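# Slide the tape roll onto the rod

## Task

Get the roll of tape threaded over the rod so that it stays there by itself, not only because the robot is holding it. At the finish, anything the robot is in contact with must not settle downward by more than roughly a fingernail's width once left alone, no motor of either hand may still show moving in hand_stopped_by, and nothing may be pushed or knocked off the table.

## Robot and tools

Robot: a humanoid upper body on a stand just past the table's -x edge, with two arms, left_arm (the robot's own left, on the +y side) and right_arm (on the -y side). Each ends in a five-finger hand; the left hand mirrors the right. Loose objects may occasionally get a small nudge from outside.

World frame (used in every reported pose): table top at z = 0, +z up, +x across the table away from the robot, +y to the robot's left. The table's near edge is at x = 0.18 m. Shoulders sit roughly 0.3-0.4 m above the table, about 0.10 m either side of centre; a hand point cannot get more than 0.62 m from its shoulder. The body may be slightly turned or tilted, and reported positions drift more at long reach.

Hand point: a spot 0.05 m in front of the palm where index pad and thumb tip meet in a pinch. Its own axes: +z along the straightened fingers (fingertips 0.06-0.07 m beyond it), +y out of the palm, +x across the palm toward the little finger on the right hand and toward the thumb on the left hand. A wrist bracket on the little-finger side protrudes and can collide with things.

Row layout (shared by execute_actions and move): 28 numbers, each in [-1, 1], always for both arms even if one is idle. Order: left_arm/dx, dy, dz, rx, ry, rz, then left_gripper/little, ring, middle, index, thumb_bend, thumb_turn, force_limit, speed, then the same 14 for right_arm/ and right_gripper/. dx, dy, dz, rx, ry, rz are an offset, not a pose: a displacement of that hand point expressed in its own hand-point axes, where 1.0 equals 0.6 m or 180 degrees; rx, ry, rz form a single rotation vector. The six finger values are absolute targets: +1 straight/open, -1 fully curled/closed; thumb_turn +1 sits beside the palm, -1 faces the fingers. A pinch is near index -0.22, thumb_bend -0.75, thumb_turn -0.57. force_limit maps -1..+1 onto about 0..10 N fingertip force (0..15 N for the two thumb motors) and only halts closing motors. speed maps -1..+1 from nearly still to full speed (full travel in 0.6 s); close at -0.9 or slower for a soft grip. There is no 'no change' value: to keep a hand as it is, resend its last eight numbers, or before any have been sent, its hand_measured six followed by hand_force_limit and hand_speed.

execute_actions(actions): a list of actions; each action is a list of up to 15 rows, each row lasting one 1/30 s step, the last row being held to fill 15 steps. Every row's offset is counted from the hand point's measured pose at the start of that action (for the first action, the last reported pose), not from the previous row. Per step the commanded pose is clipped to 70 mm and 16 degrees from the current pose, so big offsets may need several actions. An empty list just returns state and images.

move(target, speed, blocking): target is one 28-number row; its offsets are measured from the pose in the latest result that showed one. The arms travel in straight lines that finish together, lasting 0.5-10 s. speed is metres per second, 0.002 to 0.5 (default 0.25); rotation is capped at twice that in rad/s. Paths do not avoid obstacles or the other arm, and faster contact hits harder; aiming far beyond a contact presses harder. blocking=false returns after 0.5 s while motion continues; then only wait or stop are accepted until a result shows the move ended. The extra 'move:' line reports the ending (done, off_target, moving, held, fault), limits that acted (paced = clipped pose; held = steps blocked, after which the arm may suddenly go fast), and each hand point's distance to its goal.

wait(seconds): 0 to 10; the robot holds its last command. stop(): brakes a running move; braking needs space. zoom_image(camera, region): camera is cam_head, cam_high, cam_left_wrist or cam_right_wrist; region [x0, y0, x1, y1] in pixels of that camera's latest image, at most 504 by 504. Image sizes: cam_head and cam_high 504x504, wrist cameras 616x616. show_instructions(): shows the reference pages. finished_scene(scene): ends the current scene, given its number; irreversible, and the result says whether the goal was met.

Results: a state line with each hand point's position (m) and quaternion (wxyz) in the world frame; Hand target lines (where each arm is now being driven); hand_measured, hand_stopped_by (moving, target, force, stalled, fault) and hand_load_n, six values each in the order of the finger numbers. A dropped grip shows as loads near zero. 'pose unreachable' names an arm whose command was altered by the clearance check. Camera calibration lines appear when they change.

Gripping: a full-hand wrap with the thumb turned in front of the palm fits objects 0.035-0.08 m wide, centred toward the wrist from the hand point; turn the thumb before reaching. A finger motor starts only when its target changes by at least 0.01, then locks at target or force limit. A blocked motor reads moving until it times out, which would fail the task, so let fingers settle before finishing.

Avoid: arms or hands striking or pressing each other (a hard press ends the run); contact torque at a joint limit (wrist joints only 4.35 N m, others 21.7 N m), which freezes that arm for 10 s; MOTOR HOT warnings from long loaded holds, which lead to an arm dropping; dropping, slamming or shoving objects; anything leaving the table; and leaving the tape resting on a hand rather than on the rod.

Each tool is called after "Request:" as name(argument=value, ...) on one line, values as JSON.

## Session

Request:
execute_actions(actions=[])

Scene clock: 0.00 s.
left_arm: end_effector_position=(+0.1642, +0.0902, +0.4019) hand_measured=(+1.000, +1.000, +1.000, +1.000, +1.000, +1.000) hand_load_n=(+0.0, +0.0, +0.0, +0.0, +0.0, +0.0) hand_stopped_by=(target, target, target, target, target, target) hand_force_limit=0.00 hand_speed=-0.80 end_effector_quat_wxyz=(+0.155, +0.016, -0.171, +0.973) | right_arm: end_effector_position=(+0.1673, -0.1244, +0.4106) hand_measured=(+1.000, +1.000, +1.000, +1.000, +1.000, +1.000) hand_load_n=(+0.0, +0.0, +0.0, +0.0, +0.0, +0.0) hand_stopped_by=(target, target, target, target, target, target) hand_force_limit=0.00 hand_speed=-0.80 end_effector_quat_wxyz=(+0.973, -0.194, +0.121, -0.014)
Joint positions: left_arm=[-0.202  0.543  0.106 -0.462 -0.533 -1.1   -0.308] | right_arm=[-0.113 -0.493 -0.304 -0.542  0.56  -0.877  0.368]
Joint velocities: left_arm=[ 0.012 -0.002 -0.008  0.002  0.005  0.     0.   ] | right_arm=[ 0.011 -0.005  0.002 -0.002  0.     0.     0.   ]
Hand target (left_arm): +0.164, +0.090, +0.402; +0.155, +0.016, -0.171, +0.973
Hand target (right_arm): +0.167, -0.124, +0.411; +0.973, -0.194, +0.121, -0.014
camera_calibration (this result's frames):
cam_left_wrist: T_world_to_cam=[[0.359825, 0.874134, 0.326215, -0.269045], [-0.771705, 0.47534, -0.42252, 0.252333], [-0.524402, -0.0997083, 0.845613, -0.11933], [0, 0, 0, 1]] pos_world=[0.228959, 0.103339, 0.29529]
cam_right_wrist: T_world_to_cam=[[-0.124872, 0.922136, -0.366159, 0.281307], [-0.942007, -0.226053, -0.248038, 0.230557], [-0.311496, 0.313952, 0.896886, -0.145959], [0, 0, 0, 1]] pos_world=[0.206848, -0.161462, 0.291098]

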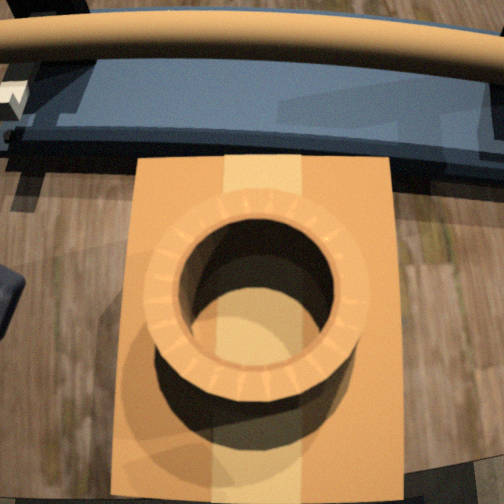

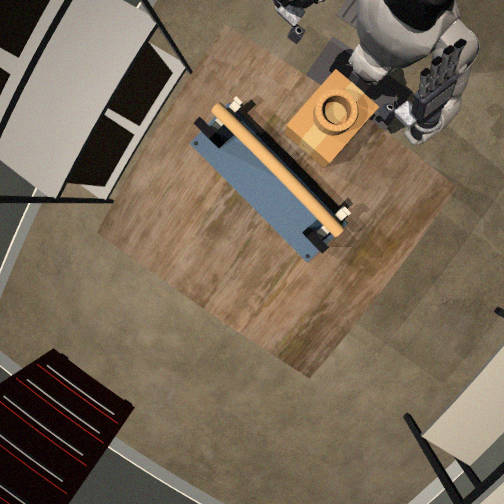

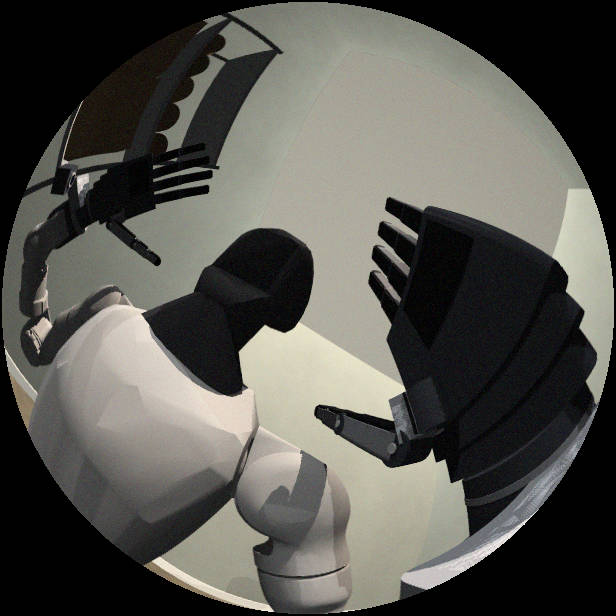

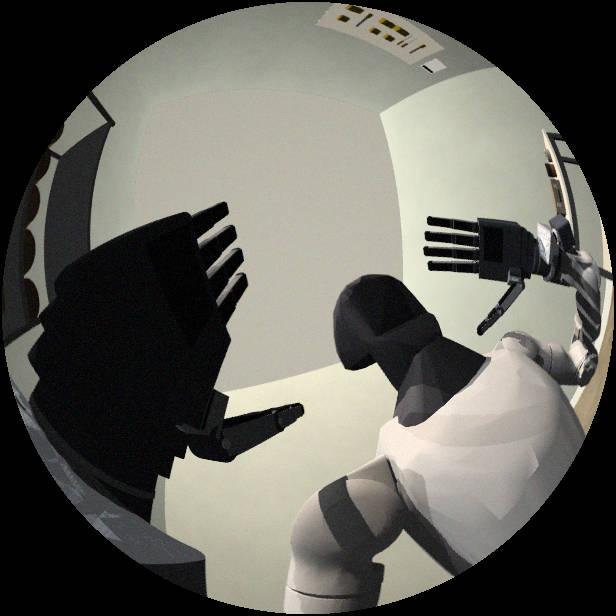

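Request:
zoom_image(camera="cam_high", region=[180, 60, 400, 280])

Request:
zoom_image(camera="cam_high", region=[185, 85, 265, 165])

Request:
zoom_image(camera="cam_high", region=[290, 185, 370, 265])

Request:
zoom_image(camera="cam_high", region=[280, 65, 385, 170])

Region (180, 60, 400, 280) of cam_high's 504x504 image, scaled by 2.291, with more detail than that image has.

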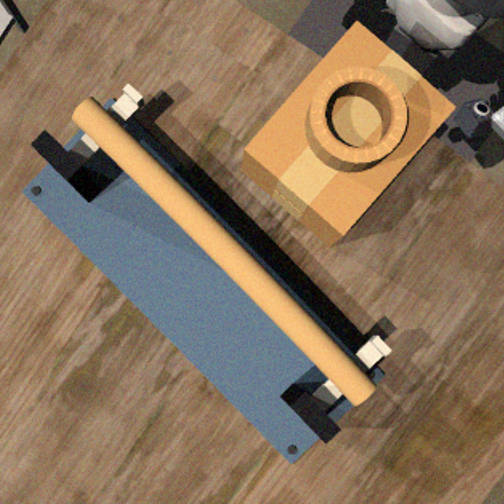

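Region (185, 85, 265, 165) of cam_high's 504x504 image, scaled by 6.300, with more detail than that image has.

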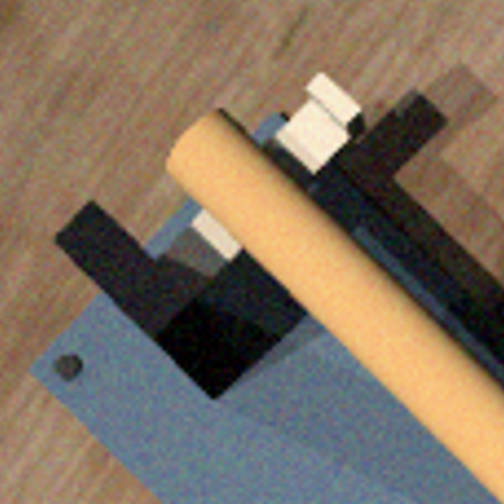

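Region (290, 185, 370, 265) of cam_high's 504x504 image, scaled by 6.300, with more detail than that image has.

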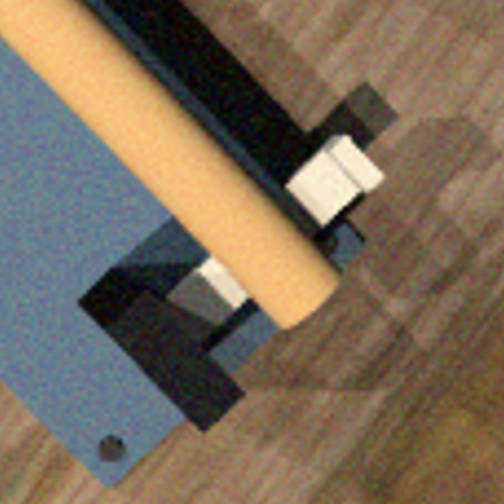

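Region (280, 65, 385, 170) of cam_high's 504x504 image, scaled by 4.800, with more detail than that image has.

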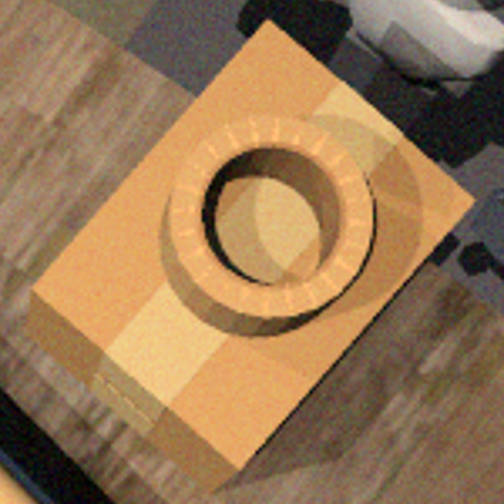

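Request:
move(target=[-0.18,0.1518,-0.2622,-0.4221,-0.2065,0.1507,-1,-1,0.2,0.2,0.3,-1,0.4,0.2,0.5727,0.2107,-0.2158,-0.3172,0.4625,-0.2461,0.5,0.5,0.5,0.5,1,-1,0.6,0.2], speed=0.45)

Scene clock: 109.53 s.
left_arm: end_effector_position=(+0.2400, +0.0242, +0.2156) hand_measured=(-1.000, -1.000, +0.200, +0.200, +0.300, -1.000) hand_load_n=(+0.0, +0.0, +0.0, +0.0, +0.0, +0.0) hand_stopped_by=(target, target, target, target, target, target) hand_force_limit=0.40 hand_speed=0.20 end_effector_quat_wxyz=(+0.138, -0.156, +0.756, -0.621) | right_arm: end_effector_position=(+0.4669, -0.0986, +0.1544) hand_measured=(+0.500, +0.500, +0.500, +0.500, +1.000, -1.000) hand_load_n=(+0.0, +0.0, +0.0, +0.0, +0.0, +0.0) hand_stopped_by=(target, target, target, target, target, target) hand_force_limit=0.60 hand_speed=0.20 end_effector_quat_wxyz=(-0.369, +0.561, -0.627, +0.394)
Joint positions: left_arm=[ 0.034  1.152  0.472 -0.797  0.031 -0.424 -0.623] | right_arm=[-1.202 -0.581  0.827 -0.098 -0.863  1.046  0.887]
Joint velocities: left_arm=[ 0.008 -0.005 -0.006  0.     0.     0.     0.   ] | right_arm=[-0.008 -0.005  0.     0.002 -0.003  0.002  0.   ]
Hand target (left_arm): +0.240, +0.024, +0.215; +0.140, -0.154, +0.757, -0.619
Hand target (right_arm): +0.467, -0.099, +0.155; +0.368, -0.561, +0.627, -0.396
Off the commanded pose (left_arm): 0.006 m, 1 deg.
Off the commanded pose (right_arm): 0.021 m, 3 deg.
move: off_target (left_arm, right_arm)
camera_calibration (this result's frames):
cam_left_wrist: T_world_to_cam=[[0.116522, -0.16157, 0.979958, -0.235353], [-0.98116, 0.134365, 0.138818, 0.200943], [-0.154101, -0.977671, -0.142869, 0.216779], [0, 0, 0, 1]] pos_world=[0.257987, 0.146913, 0.233713]
cam_right_wrist: T_world_to_cam=[[-0.412175, 0.164105, -0.896204, 0.342404], [-0.36155, 0.873422, 0.326214, 0.203757], [0.836297, 0.45848, -0.30067, -0.167694], [0, 0, 0, 1]] pos_world=[0.355041, -0.157272, 0.189975]

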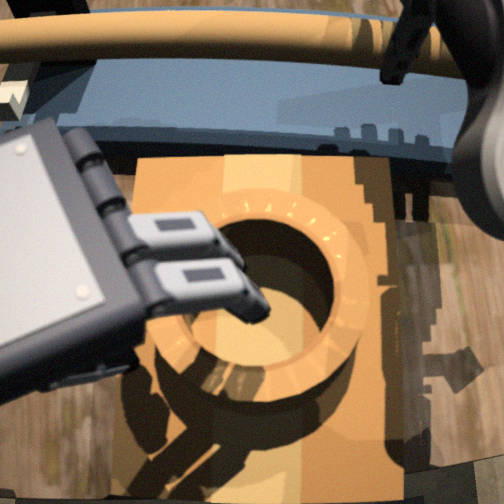

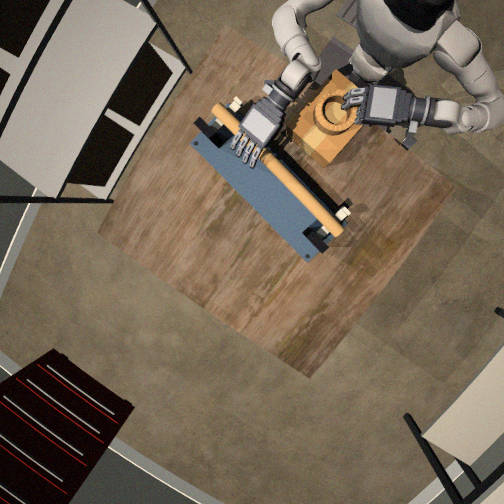

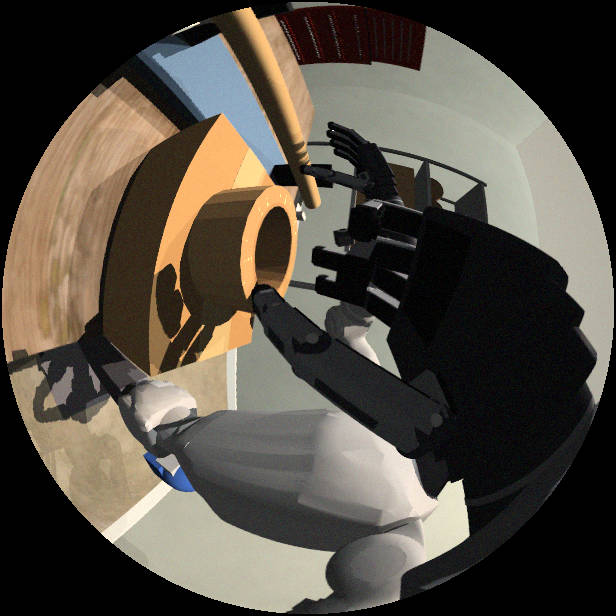

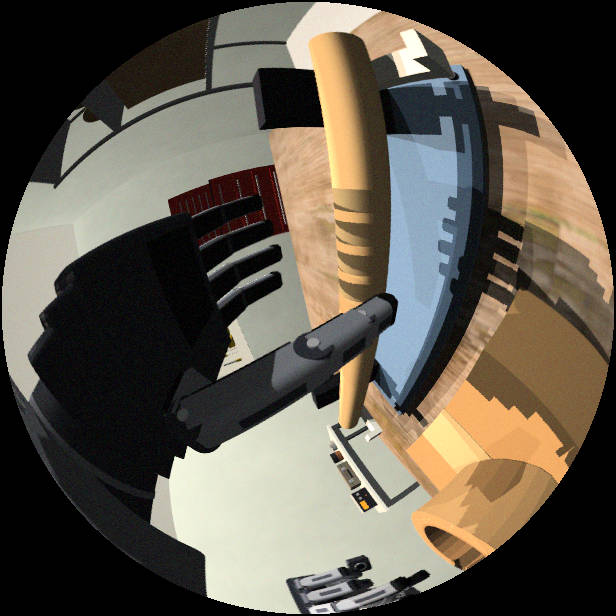

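Request:
execute_actions(actions=[])

Scene clock: 127.70 s.
left_arm: end_effector_position=(+0.2400, +0.0242, +0.2156) hand_measured=(-1.000, -1.000, +0.200, +0.200, +0.300, -1.000) hand_load_n=(+0.0, +0.0, +0.0, +0.0, +0.0, +0.0) hand_stopped_by=(target, target, target, target, target, target) hand_force_limit=0.40 hand_speed=0.20 end_effector_quat_wxyz=(+0.138, -0.156, +0.756, -0.621) | right_arm: end_effector_position=(+0.4669, -0.0986, +0.1545) hand_measured=(+0.500, +0.500, +0.500, +0.500, +1.000, -1.000) hand_load_n=(+0.0, +0.0, +0.0, +0.0, +0.0, +0.0) hand_stopped_by=(target, target, target, target, target, target) hand_force_limit=0.60 hand_speed=0.20 end_effector_quat_wxyz=(-0.369, +0.561, -0.627, +0.394)
Joint positions: left_arm=[ 0.034  1.152  0.472 -0.797  0.032 -0.424 -0.623] | right_arm=[-1.203 -0.581  0.827 -0.098 -0.863  1.046  0.887]
Joint velocities: left_arm=[-0.014 -0.002 -0.002 -0.006  0.     0.     0.   ] | right_arm=[-0.002 -0.008  0.011  0.     0.011  0.     0.   ]
Hand target (left_arm): +0.240, +0.024, +0.215; +0.140, -0.154, +0.757, -0.619
Hand target (right_arm): +0.467, -0.099, +0.155; +0.368, -0.561, +0.627, -0.396
Off the commanded pose (left_arm): 0.006 m, 1 deg.
Off the commanded pose (right_arm): 0.021 m, 3 deg.
camera_calibration (this result's frames):
cam_left_wrist: T_world_to_cam=[[0.116535, -0.161683, 0.979938, -0.235331], [-0.981156, 0.134367, 0.138849, 0.200932], [-0.154121, -0.977652, -0.142978, 0.2168], [0, 0, 0, 1]] pos_world=[0.257983, 0.146907, 0.233708]
cam_right_wrist: T_world_to_cam=[[-0.412023, 0.164082, -0.896278, 0.34241], [-0.361586, 0.873441, 0.326124, 0.203763], [0.836356, 0.458452, -0.300548, -0.167751], [0, 0, 0, 1]] pos_world=[0.355058, -0.157252, 0.190025]

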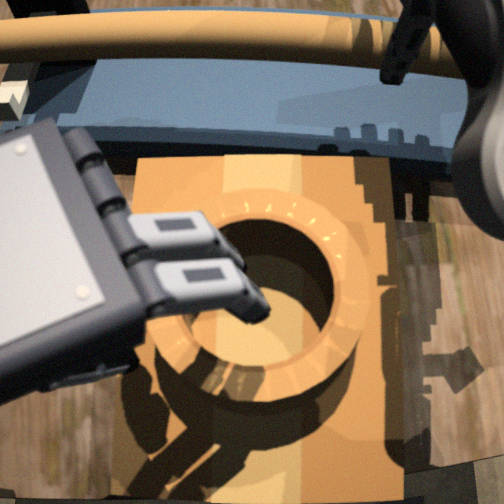

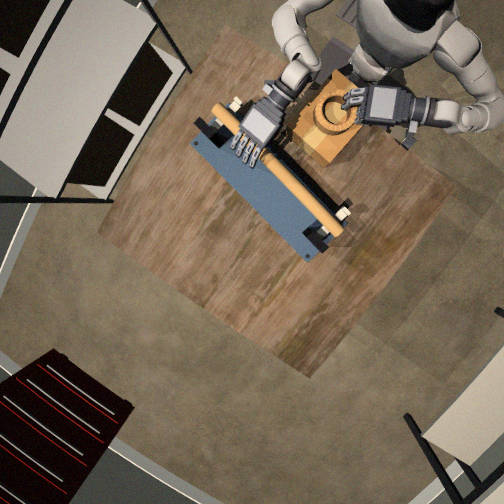

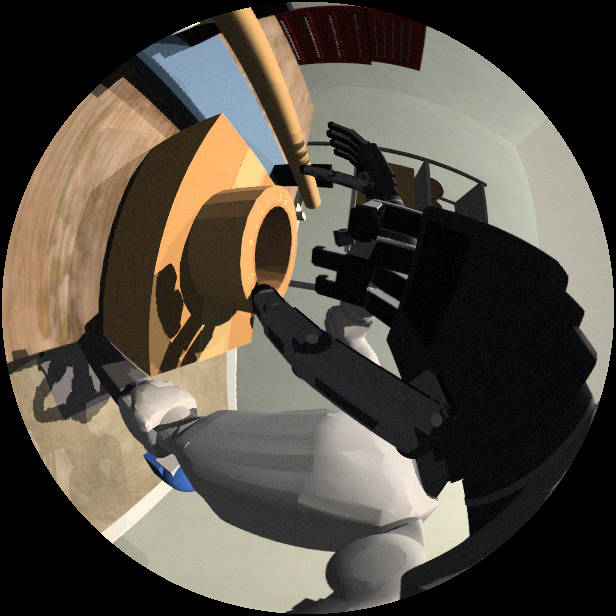

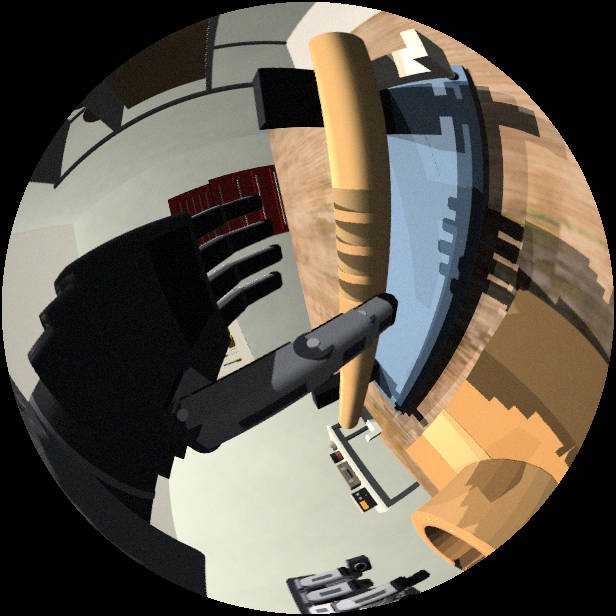

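Request:
zoom_image(camera="cam_left_wrist", region=[170, 160, 370, 360])

Request:
zoom_image(camera="cam_right_wrist", region=[240, 20, 480, 460])

Region (170, 160, 370, 360) of cam_left_wrist's 616x616 image, scaled by 2.520, with more detail than that image has.

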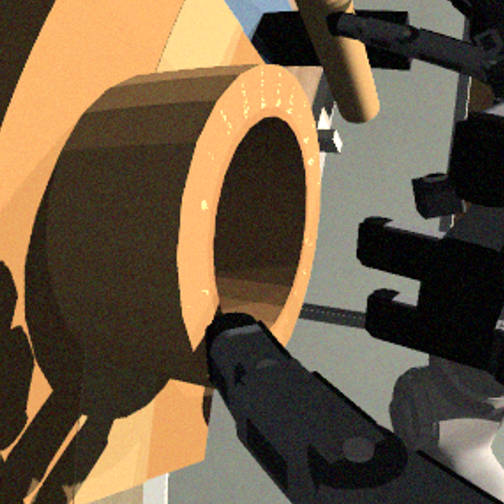

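Region (240, 20, 480, 460) of cam_right_wrist's 616x616 image, scaled by 1.145, with more detail than that image has; it fills the left 275 columns of this view, and the rest is white.

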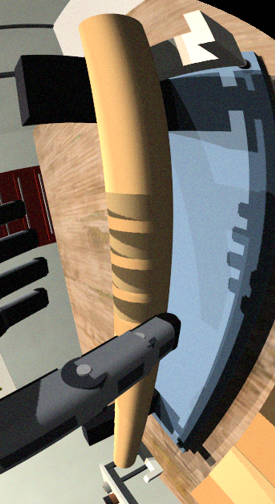

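Request:
zoom_image(camera="cam_right_wrist", region=[290, 140, 450, 300])

Request:
zoom_image(camera="cam_right_wrist", region=[290, 300, 450, 460])

Request:
zoom_image(camera="cam_right_wrist", region=[240, 10, 400, 170])

Region (290, 140, 450, 300) of cam_right_wrist's 616x616 image, scaled by 3.150, with more detail than that image has.

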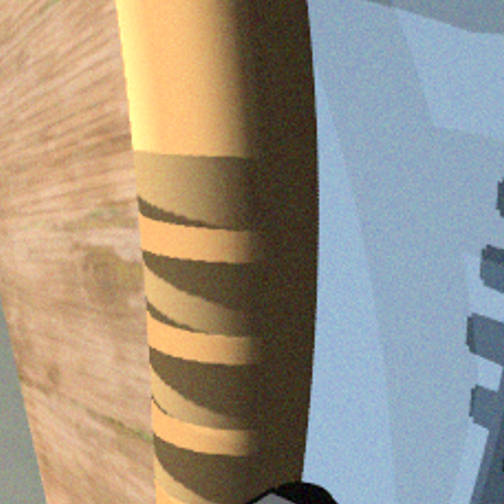

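Region (290, 300, 450, 460) of cam_right_wrist's 616x616 image, scaled by 3.150, with more detail than that image has.

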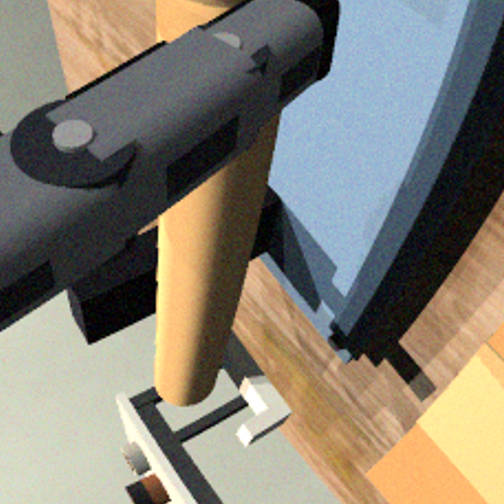

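Region (240, 10, 400, 170) of cam_right_wrist's 616x616 image, scaled by 3.150, with more detail than that image has.

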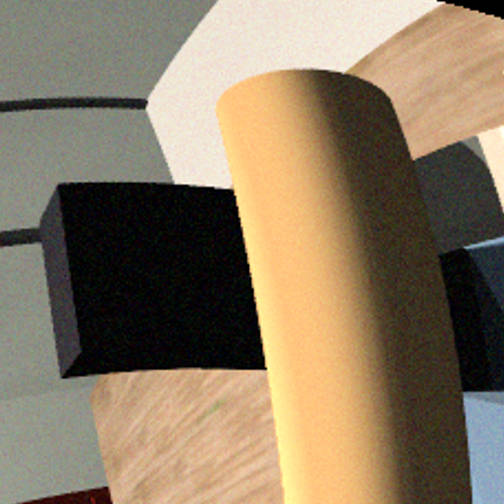

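Request:
move(target=[-0.0009,0.052,0.0001,0,-0.0045,-0.0058,-1,-1,0.2,0.2,0.3,-1,0.4,0.2,-0.049,0.0724,0.0738,0.0152,-0.0181,-0.0079,0.5,0.5,0.5,0.5,1,-1,0.6,0.2], speed=0.08)

Scene clock: 243.83 s.
left_arm: end_effector_position=(+0.2388, +0.0316, +0.1868) hand_measured=(-1.000, -1.000, +0.200, +0.200, +0.300, -1.000) hand_load_n=(+0.0, +0.0, +0.0, +0.0, +0.0, +0.0) hand_stopped_by=(target, target, target, target, target, target) hand_force_limit=0.40 hand_speed=0.20 end_effector_quat_wxyz=(+0.139, -0.167, +0.753, -0.622) | right_arm: end_effector_position=(+0.4952, -0.0693, +0.1003) hand_measured=(+0.500, +0.500, +0.500, +0.500, +1.000, -1.000) hand_load_n=(+0.0, +0.0, +0.0, +0.0, +0.0, +0.0) hand_stopped_by=(target, target, target, target, target, target) hand_force_limit=0.60 hand_speed=0.20 end_effector_quat_wxyz=(-0.399, +0.569, -0.599, +0.398)
Joint positions: left_arm=[ 0.118  1.025  0.424 -0.743  0.184 -0.558 -0.585] | right_arm=[-1.121 -0.369  0.805  0.242 -0.781  0.827  0.494]
Joint velocities: left_arm=[ 0.005  0.    -0.009 -0.002 -0.002  0.     0.   ] | right_arm=[ 0.014  0.003  0.002  0.005  0.012 -0.008  0.   ]
Hand target (left_arm): +0.239, +0.032, +0.186; +0.140, -0.168, +0.753, -0.621
Hand target (right_arm): +0.496, -0.069, +0.101; -0.400, +0.568, -0.599, +0.397
Off the commanded pose (left_arm): 0.003 m, 0 deg.
Off the commanded pose (right_arm): 0.005 m, 1 deg.
move: off_target (right_arm)
camera_calibration (this result's frames):
cam_left_wrist: T_world_to_cam=[[0.130668, -0.151077, 0.979848, -0.20948], [-0.982102, 0.115503, 0.148778, 0.201737], [-0.135652, -0.981751, -0.13328, 0.213716], [0, 0, 0, 1]] pos_world=[0.25449, 0.154867, 0.203729]
cam_right_wrist: T_world_to_cam=[[-0.369727, 0.140809, -0.918409, 0.28036], [-0.433198, 0.848319, 0.304457, 0.242], [0.821974, 0.510418, -0.252649, -0.215158], [0, 0, 0, 1]] pos_world=[0.385345, -0.13495, 0.129448]

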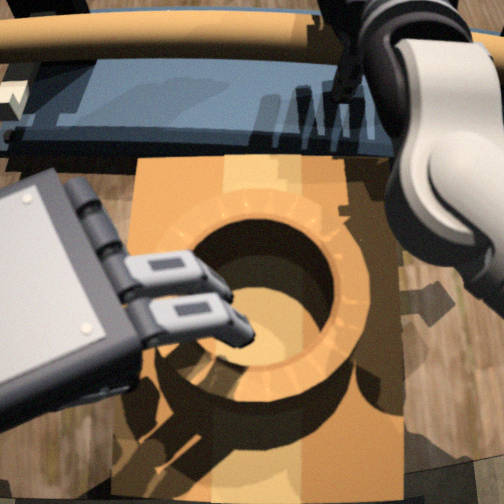

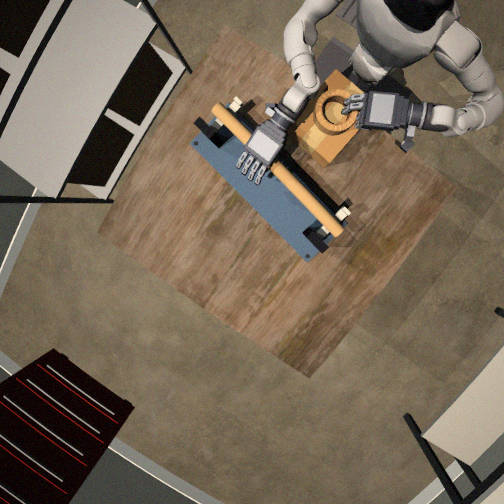

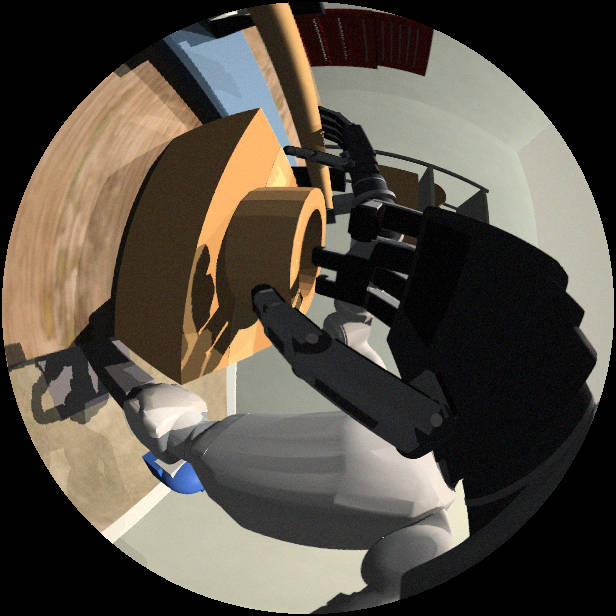

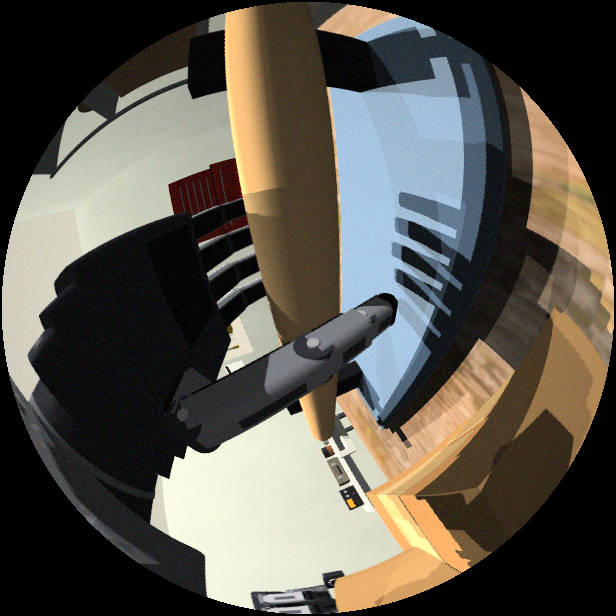

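Request:
zoom_image(camera="cam_head", region=[120, 170, 390, 420])

Request:
zoom_image(camera="cam_left_wrist", region=[200, 170, 380, 350])

Request:
zoom_image(camera="cam_right_wrist", region=[200, 60, 400, 330])

Request:
zoom_image(camera="cam_right_wrist", region=[260, 340, 400, 480])

Region (120, 170, 390, 420) of cam_head's 504x504 image, scaled by 1.867, with more detail than that image has; it fills the top 467 rows of this view, and the rest is white.

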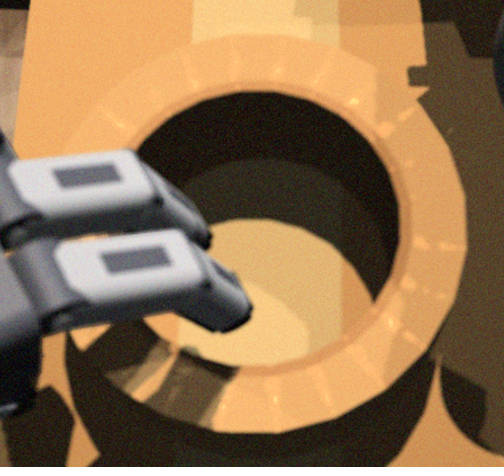

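Region (200, 170, 380, 350) of cam_left_wrist's 616x616 image, scaled by 2.800, with more detail than that image has.

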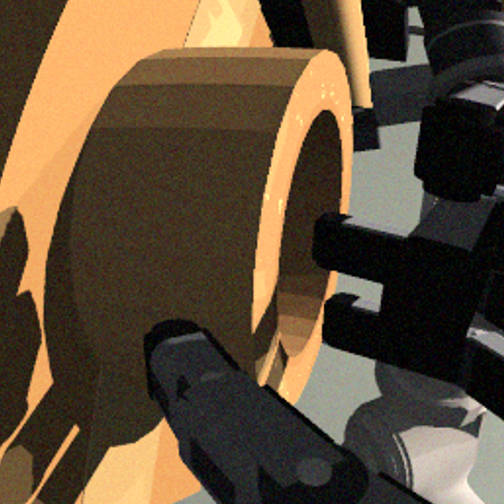

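Region (200, 60, 400, 330) of cam_right_wrist's 616x616 image, scaled by 1.867, with more detail than that image has; it fills the left 373 columns of this view, and the rest is white.

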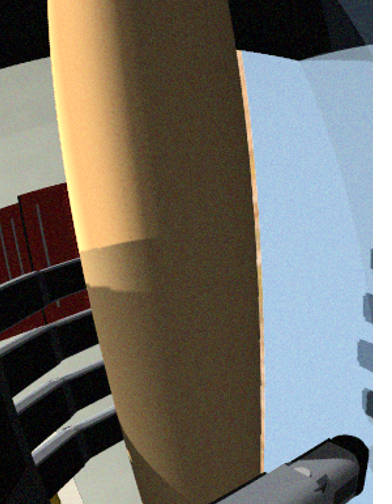

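Region (260, 340, 400, 480) of cam_right_wrist's 616x616 image, scaled by 3.600, with more detail than that image has.

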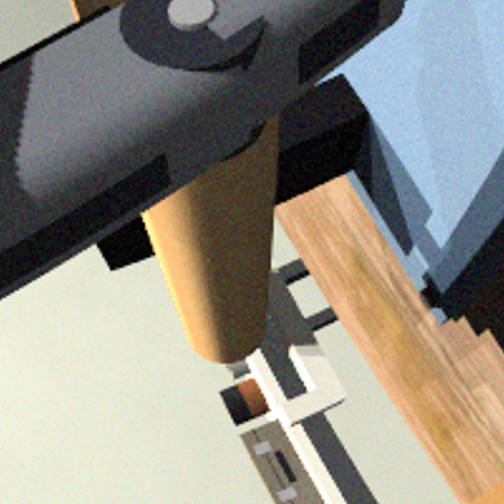

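Request:
move(target=[-0.0115,0.0445,0.0135,0,0,0,-1,-1,0.2,0.2,0.1,-1,0.4,0.2,0,0.0517,0.05,0,0,0,0.5,0.5,0.5,0.5,1,-1,0.6,0.2], speed=0.05)

Scene clock: 312.00 s.
left_arm: end_effector_position=(+0.2461, +0.0337, +0.1599) hand_measured=(-1.000, -1.000, +0.200, +0.200, +0.100, -1.000) hand_load_n=(+0.0, +0.0, +0.0, +0.0, +0.0, +0.0) hand_stopped_by=(target, target, target, target, target, target) hand_force_limit=0.40 hand_speed=0.20 end_effector_quat_wxyz=(+0.139, -0.169, +0.752, -0.622) | right_arm: end_effector_position=(+0.5153, -0.0709, +0.0656) hand_measured=(+0.500, +0.500, +0.500, +0.500, +1.000, -1.000) hand_load_n=(+0.0, +0.0, +0.0, +0.0, +0.0, +0.0) hand_stopped_by=(target, target, target, target, target, target) hand_force_limit=0.60 hand_speed=0.20 end_effector_quat_wxyz=(-0.403, +0.564, -0.598, +0.403)
Joint positions: left_arm=[ 0.1    0.957  0.32  -0.634  0.335 -0.664 -0.514] | right_arm=[-1.136 -0.254  0.761  0.587 -0.713  0.637  0.258]
Joint velocities: left_arm=[-0.005 -0.005 -0.006 -0.009  0.002  0.     0.001] | right_arm=[ 0.006  0.009 -0.009 -0.002 -0.002 -0.008  0.   ]
Hand target (left_arm): +0.247, +0.034, +0.160; +0.140, -0.168, +0.752, -0.622
Hand target (right_arm): +0.514, -0.070, +0.064; -0.403, +0.564, -0.600, +0.399
Off the commanded pose (left_arm): 0.002 m, 0 deg.
Off the commanded pose (right_arm): 0.006 m, 1 deg.
move: off_target (right_arm)
camera_calibration (this result's frames):
cam_left_wrist: T_world_to_cam=[[0.133216, -0.148583, 0.979886, -0.184554], [-0.982115, 0.112941, 0.150644, 0.212489], [-0.133053, -0.982429, -0.13088, 0.212128], [0, 0, 0, 1]] pos_world=[0.261499, 0.15698, 0.176595]
cam_right_wrist: T_world_to_cam=[[-0.35579, 0.144994, -0.92325, 0.249576], [-0.43274, 0.850047, 0.300261, 0.262761], [0.828342, 0.506357, -0.239693, -0.24406], [0, 0, 0, 1]] pos_world=[0.404669, -0.135965, 0.0930247]

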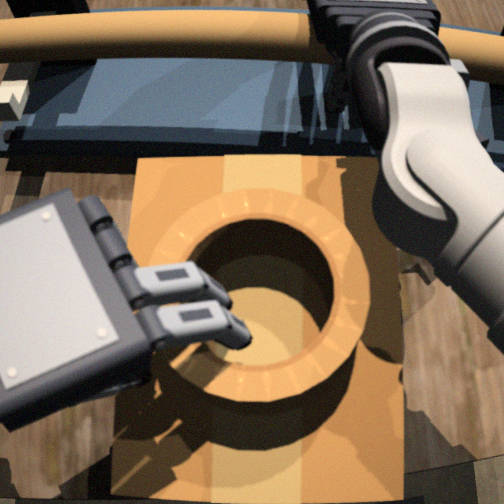

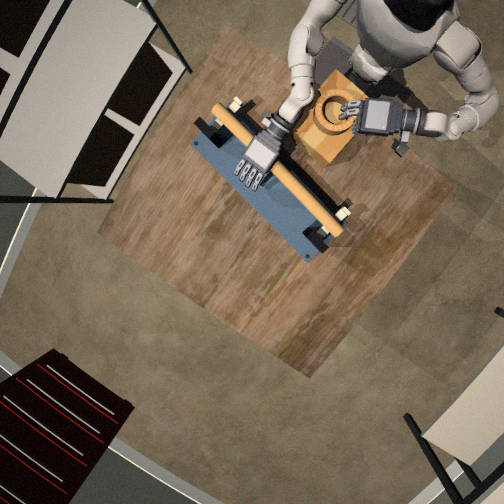

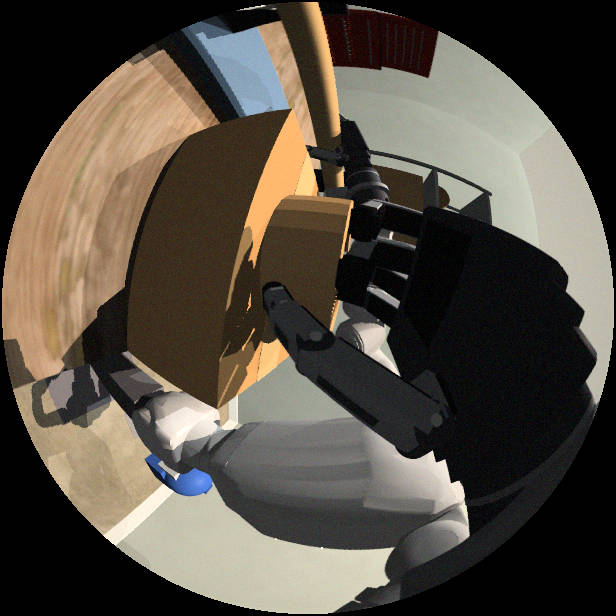

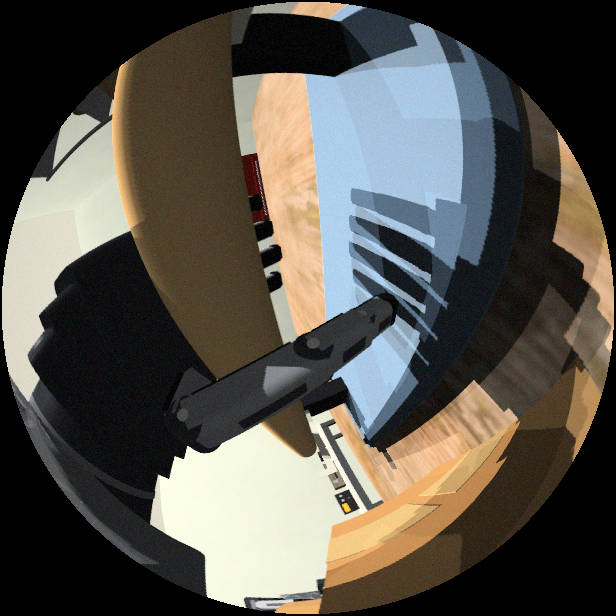

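Request:
zoom_image(camera="cam_left_wrist", region=[220, 180, 400, 360])

Request:
zoom_image(camera="cam_head", region=[60, 170, 390, 440])

Region (220, 180, 400, 360) of cam_left_wrist's 616x616 image, scaled by 2.800, with more detail than that image has.

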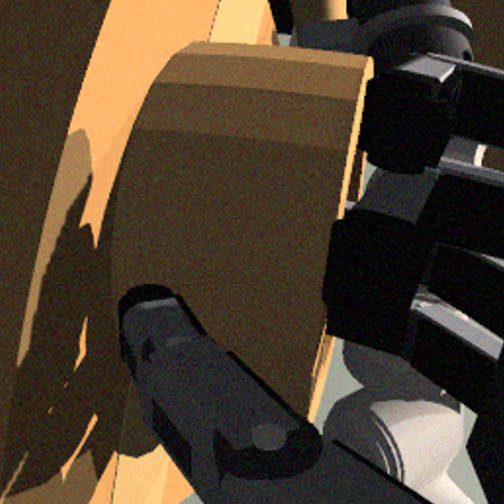

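Region (60, 170, 390, 440) of cam_head's 504x504 image, scaled by 1.527, with more detail than that image has; it fills the top 412 rows of this view, and the rest is white.

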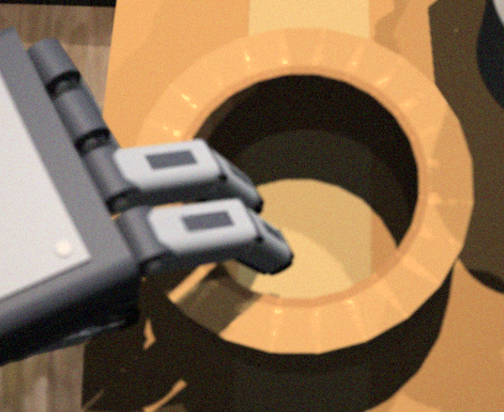

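Request:
execute_actions(actions=[[[0,0.001,0.0007,0,0,0,-1,-1,0.2,0.2,-0.2,-1,0.4,0.0,0,0,0,0,0,0,-1,-1,-1,-1,-1,-1,0.6,-0.3],[0,0.002,0.0014,0,0,0,-1,-1,0.2,0.2,-0.2,-1,0.4,0.0,0,0,0,0,0,0,-1,-1,-1,-1,-1,-1,0.6,-0.3],[0,0.003,0.0021,0,0,0,-1,-1,0.2,0.2,-0.2,-1,0.4,0.0,0,0,0,0,0,0,-1,-1,-1,-1,-1,-1,0.6,-0.3],[0,0.004,0.0028,0,0,0,-1,-1,0.2,0.2,-0.2,-1,0.4,0.0,0,0,0,0,0,0,-1,-1,-1,-1,-1,-1,0.6,-0.3],[0,0.005,0.0035,0,0,0,-1,-1,0.2,0.2,-0.2,-1,0.4,0.0,0,0,0,0,0,0,-1,-1,-1,-1,-1,-1,0.6,-0.3],[0,0.005,0.0035,0,0,0,-1,-1,0.2,0.2,-0.2,-1,0.4,0.0,0,0,0,0,0,0,-1,-1,-1,-1,-1,-1,0.6,-0.3],[0,0.005,0.0035,0,0,0,-1,-1,0.2,0.2,-0.2,-1,0.4,0.0,0,0,0,0,0,0,-1,-1,-1,-1,-1,-1,0.6,-0.3],[0,0.005,0.0035,0,0,0,-1,-1,-0.6,-0.6,-0.2,-1,0.4,-0.6,0,0,0,0,0,0,-1,-1,-1,-1,-1,-1,0.6,-0.3]]])

Request:
execute_actions(actions=[])

Scene clock: 326.63 s.
left_arm: end_effector_position=(+0.2464, +0.0326, +0.1570) hand_measured=(-1.000, -1.000, +0.092, +0.092, -0.172, -1.000) hand_load_n=(+0.0, +0.0, +0.0, +0.0, +0.0, +0.0) hand_stopped_by=(target, target, moving, moving, moving, target) hand_force_limit=0.40 hand_speed=-0.60 end_effector_quat_wxyz=(+0.138, -0.171, +0.752, -0.622) | right_arm: end_effector_position=(+0.5154, -0.0709, +0.0657) hand_measured=(+0.038, +0.038, +0.038, +0.038, +0.708, -1.000) hand_load_n=(+0.0, +0.0, +0.0, +0.0, +0.0, +0.0) hand_stopped_by=(moving, moving, moving, moving, moving, target) hand_force_limit=0.60 hand_speed=-0.30 end_effector_quat_wxyz=(-0.403, +0.564, -0.598, +0.403)
Joint positions: left_arm=[ 0.096  0.949  0.304 -0.629  0.351 -0.665 -0.509] | right_arm=[-1.136 -0.254  0.76   0.588 -0.713  0.636  0.257]
Joint velocities: left_arm=[ 0.002  0.008  0.014 -0.006 -0.015  0.     0.001] | right_arm=[-0.006  0.     0.    -0.009 -0.005  0.     0.   ]
Hand target (left_arm): +0.247, +0.032, +0.157; +0.139, -0.169, +0.752, -0.622
Hand target (right_arm): +0.515, -0.071, +0.066; -0.403, +0.564, -0.598, +0.403
Off the commanded pose (left_arm): 0.001 m, 0 deg.
Off the commanded pose (right_arm): 0.000 m, 0 deg.
camera_calibration (this result's frames):
cam_left_wrist: T_world_to_cam=[[0.13622, -0.148164, 0.979536, -0.182521], [-0.981738, 0.112346, 0.15352, 0.212728], [-0.132793, -0.982561, -0.130155, 0.210596], [0, 0, 0, 1]] pos_world=[0.261672, 0.155981, 0.173538]
cam_right_wrist: T_world_to_cam=[[-0.355508, 0.145424, -0.923291, 0.249553], [-0.432748, 0.849958, 0.300501, 0.262739], [0.828459, 0.506383, -0.239235, -0.244206], [0, 0, 0, 1]] pos_world=[0.404733, -0.135946, 0.0930344]

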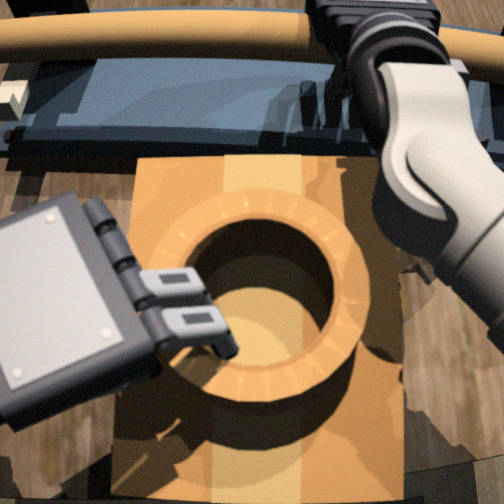

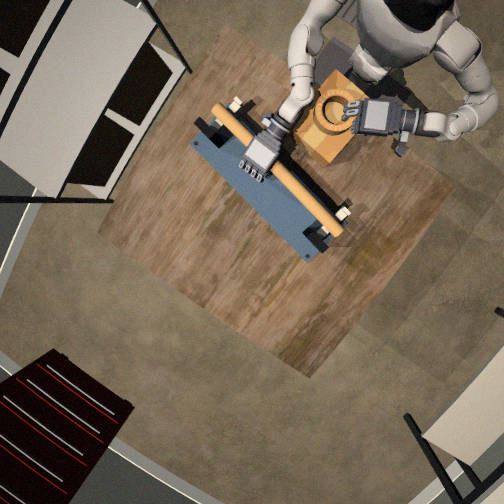

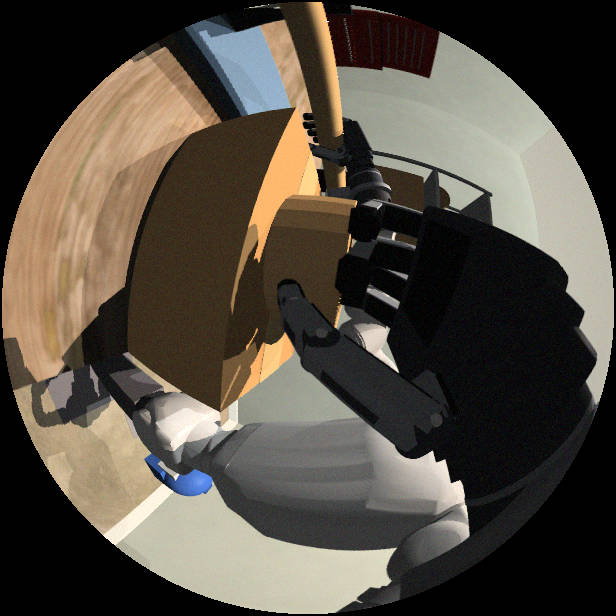

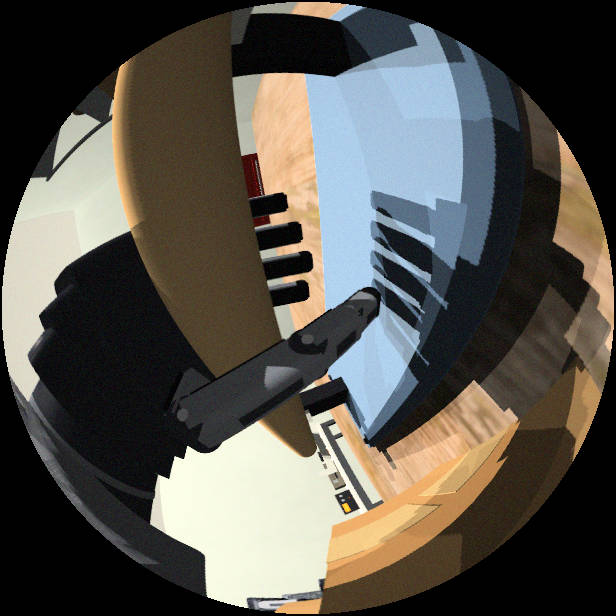

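Scene clock: 326.63 s.
left_arm: end_effector_position=(+0.2464, +0.0326, +0.1570) hand_measured=(-1.000, -1.000, +0.092, +0.092, -0.172, -1.000) hand_load_n=(+0.0, +0.0, +0.0, +0.0, +0.0, +0.0) hand_stopped_by=(target, target, moving, moving, moving, target) hand_force_limit=0.40 hand_speed=-0.60 end_effector_quat_wxyz=(+0.138, -0.171, +0.752, -0.622) | right_arm: end_effector_position=(+0.5154, -0.0709, +0.0657) hand_measured=(+0.038, +0.038, +0.038, +0.038, +0.708, -1.000) hand_load_n=(+0.0, +0.0, +0.0, +0.0, +0.0, +0.0) hand_stopped_by=(moving, moving, moving, moving, moving, target) hand_force_limit=0.60 hand_speed=-0.30 end_effector_quat_wxyz=(-0.403, +0.564, -0.598, +0.403)
Joint positions: left_arm=[ 0.096  0.949  0.304 -0.629  0.351 -0.665 -0.509] | right_arm=[-1.136 -0.254  0.76   0.588 -0.713  0.636  0.257]
Joint velocities: left_arm=[ 0.002  0.008  0.014 -0.006 -0.015  0.     0.001] | right_arm=[-0.006  0.     0.    -0.009 -0.005  0.     0.   ]
Hand target (left_arm): +0.247, +0.032, +0.157; +0.139, -0.169, +0.752, -0.622
Hand target (right_arm): +0.515, -0.071, +0.066; -0.403, +0.564, -0.598, +0.403
Off the commanded pose (left_arm): 0.001 m, 0 deg.
Off the commanded pose (right_arm): 0.000 m, 0 deg.
camera_calibration (this result's frames):
cam_left_wrist: T_world_to_cam=[[0.13622, -0.148164, 0.979536, -0.182521], [-0.981738, 0.112346, 0.15352, 0.212728], [-0.132793, -0.982561, -0.130155, 0.210596], [0, 0, 0, 1]] pos_world=[0.261672, 0.155981, 0.173538]
cam_right_wrist: T_world_to_cam=[[-0.355508, 0.145424, -0.923291, 0.249553], [-0.432748, 0.849958, 0.300501, 0.262739], [0.828459, 0.506383, -0.239235, -0.244206], [0, 0, 0, 1]] pos_world=[0.404733, -0.135946, 0.0930344]

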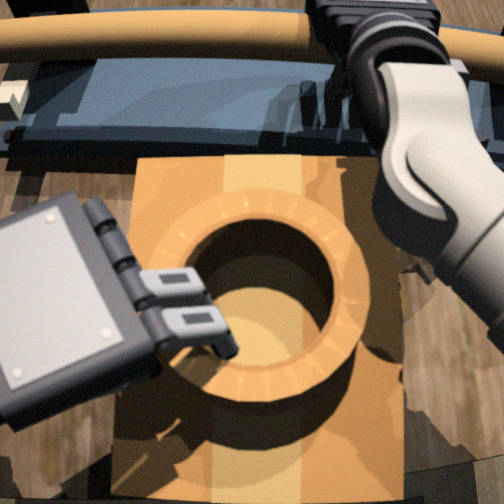

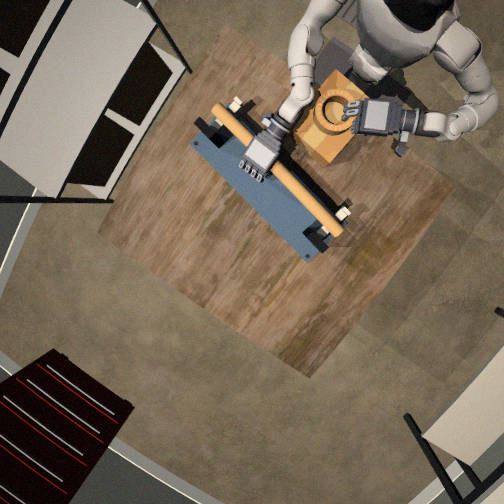

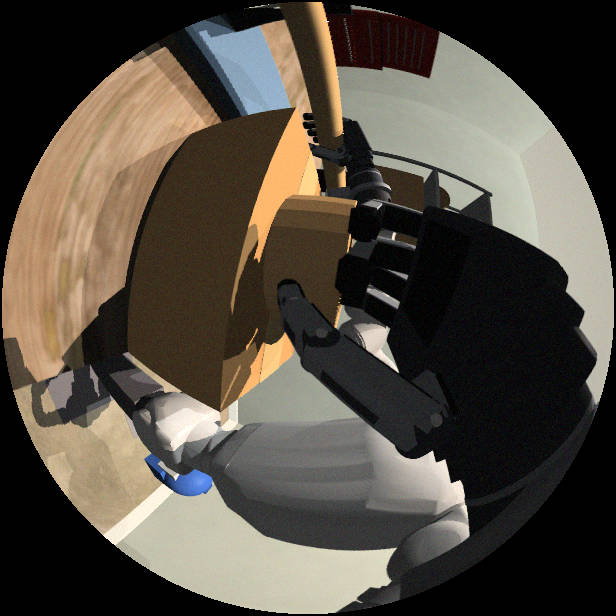

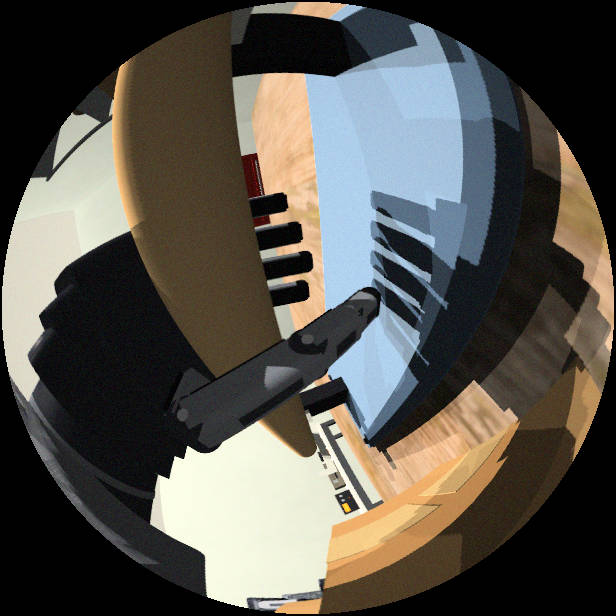

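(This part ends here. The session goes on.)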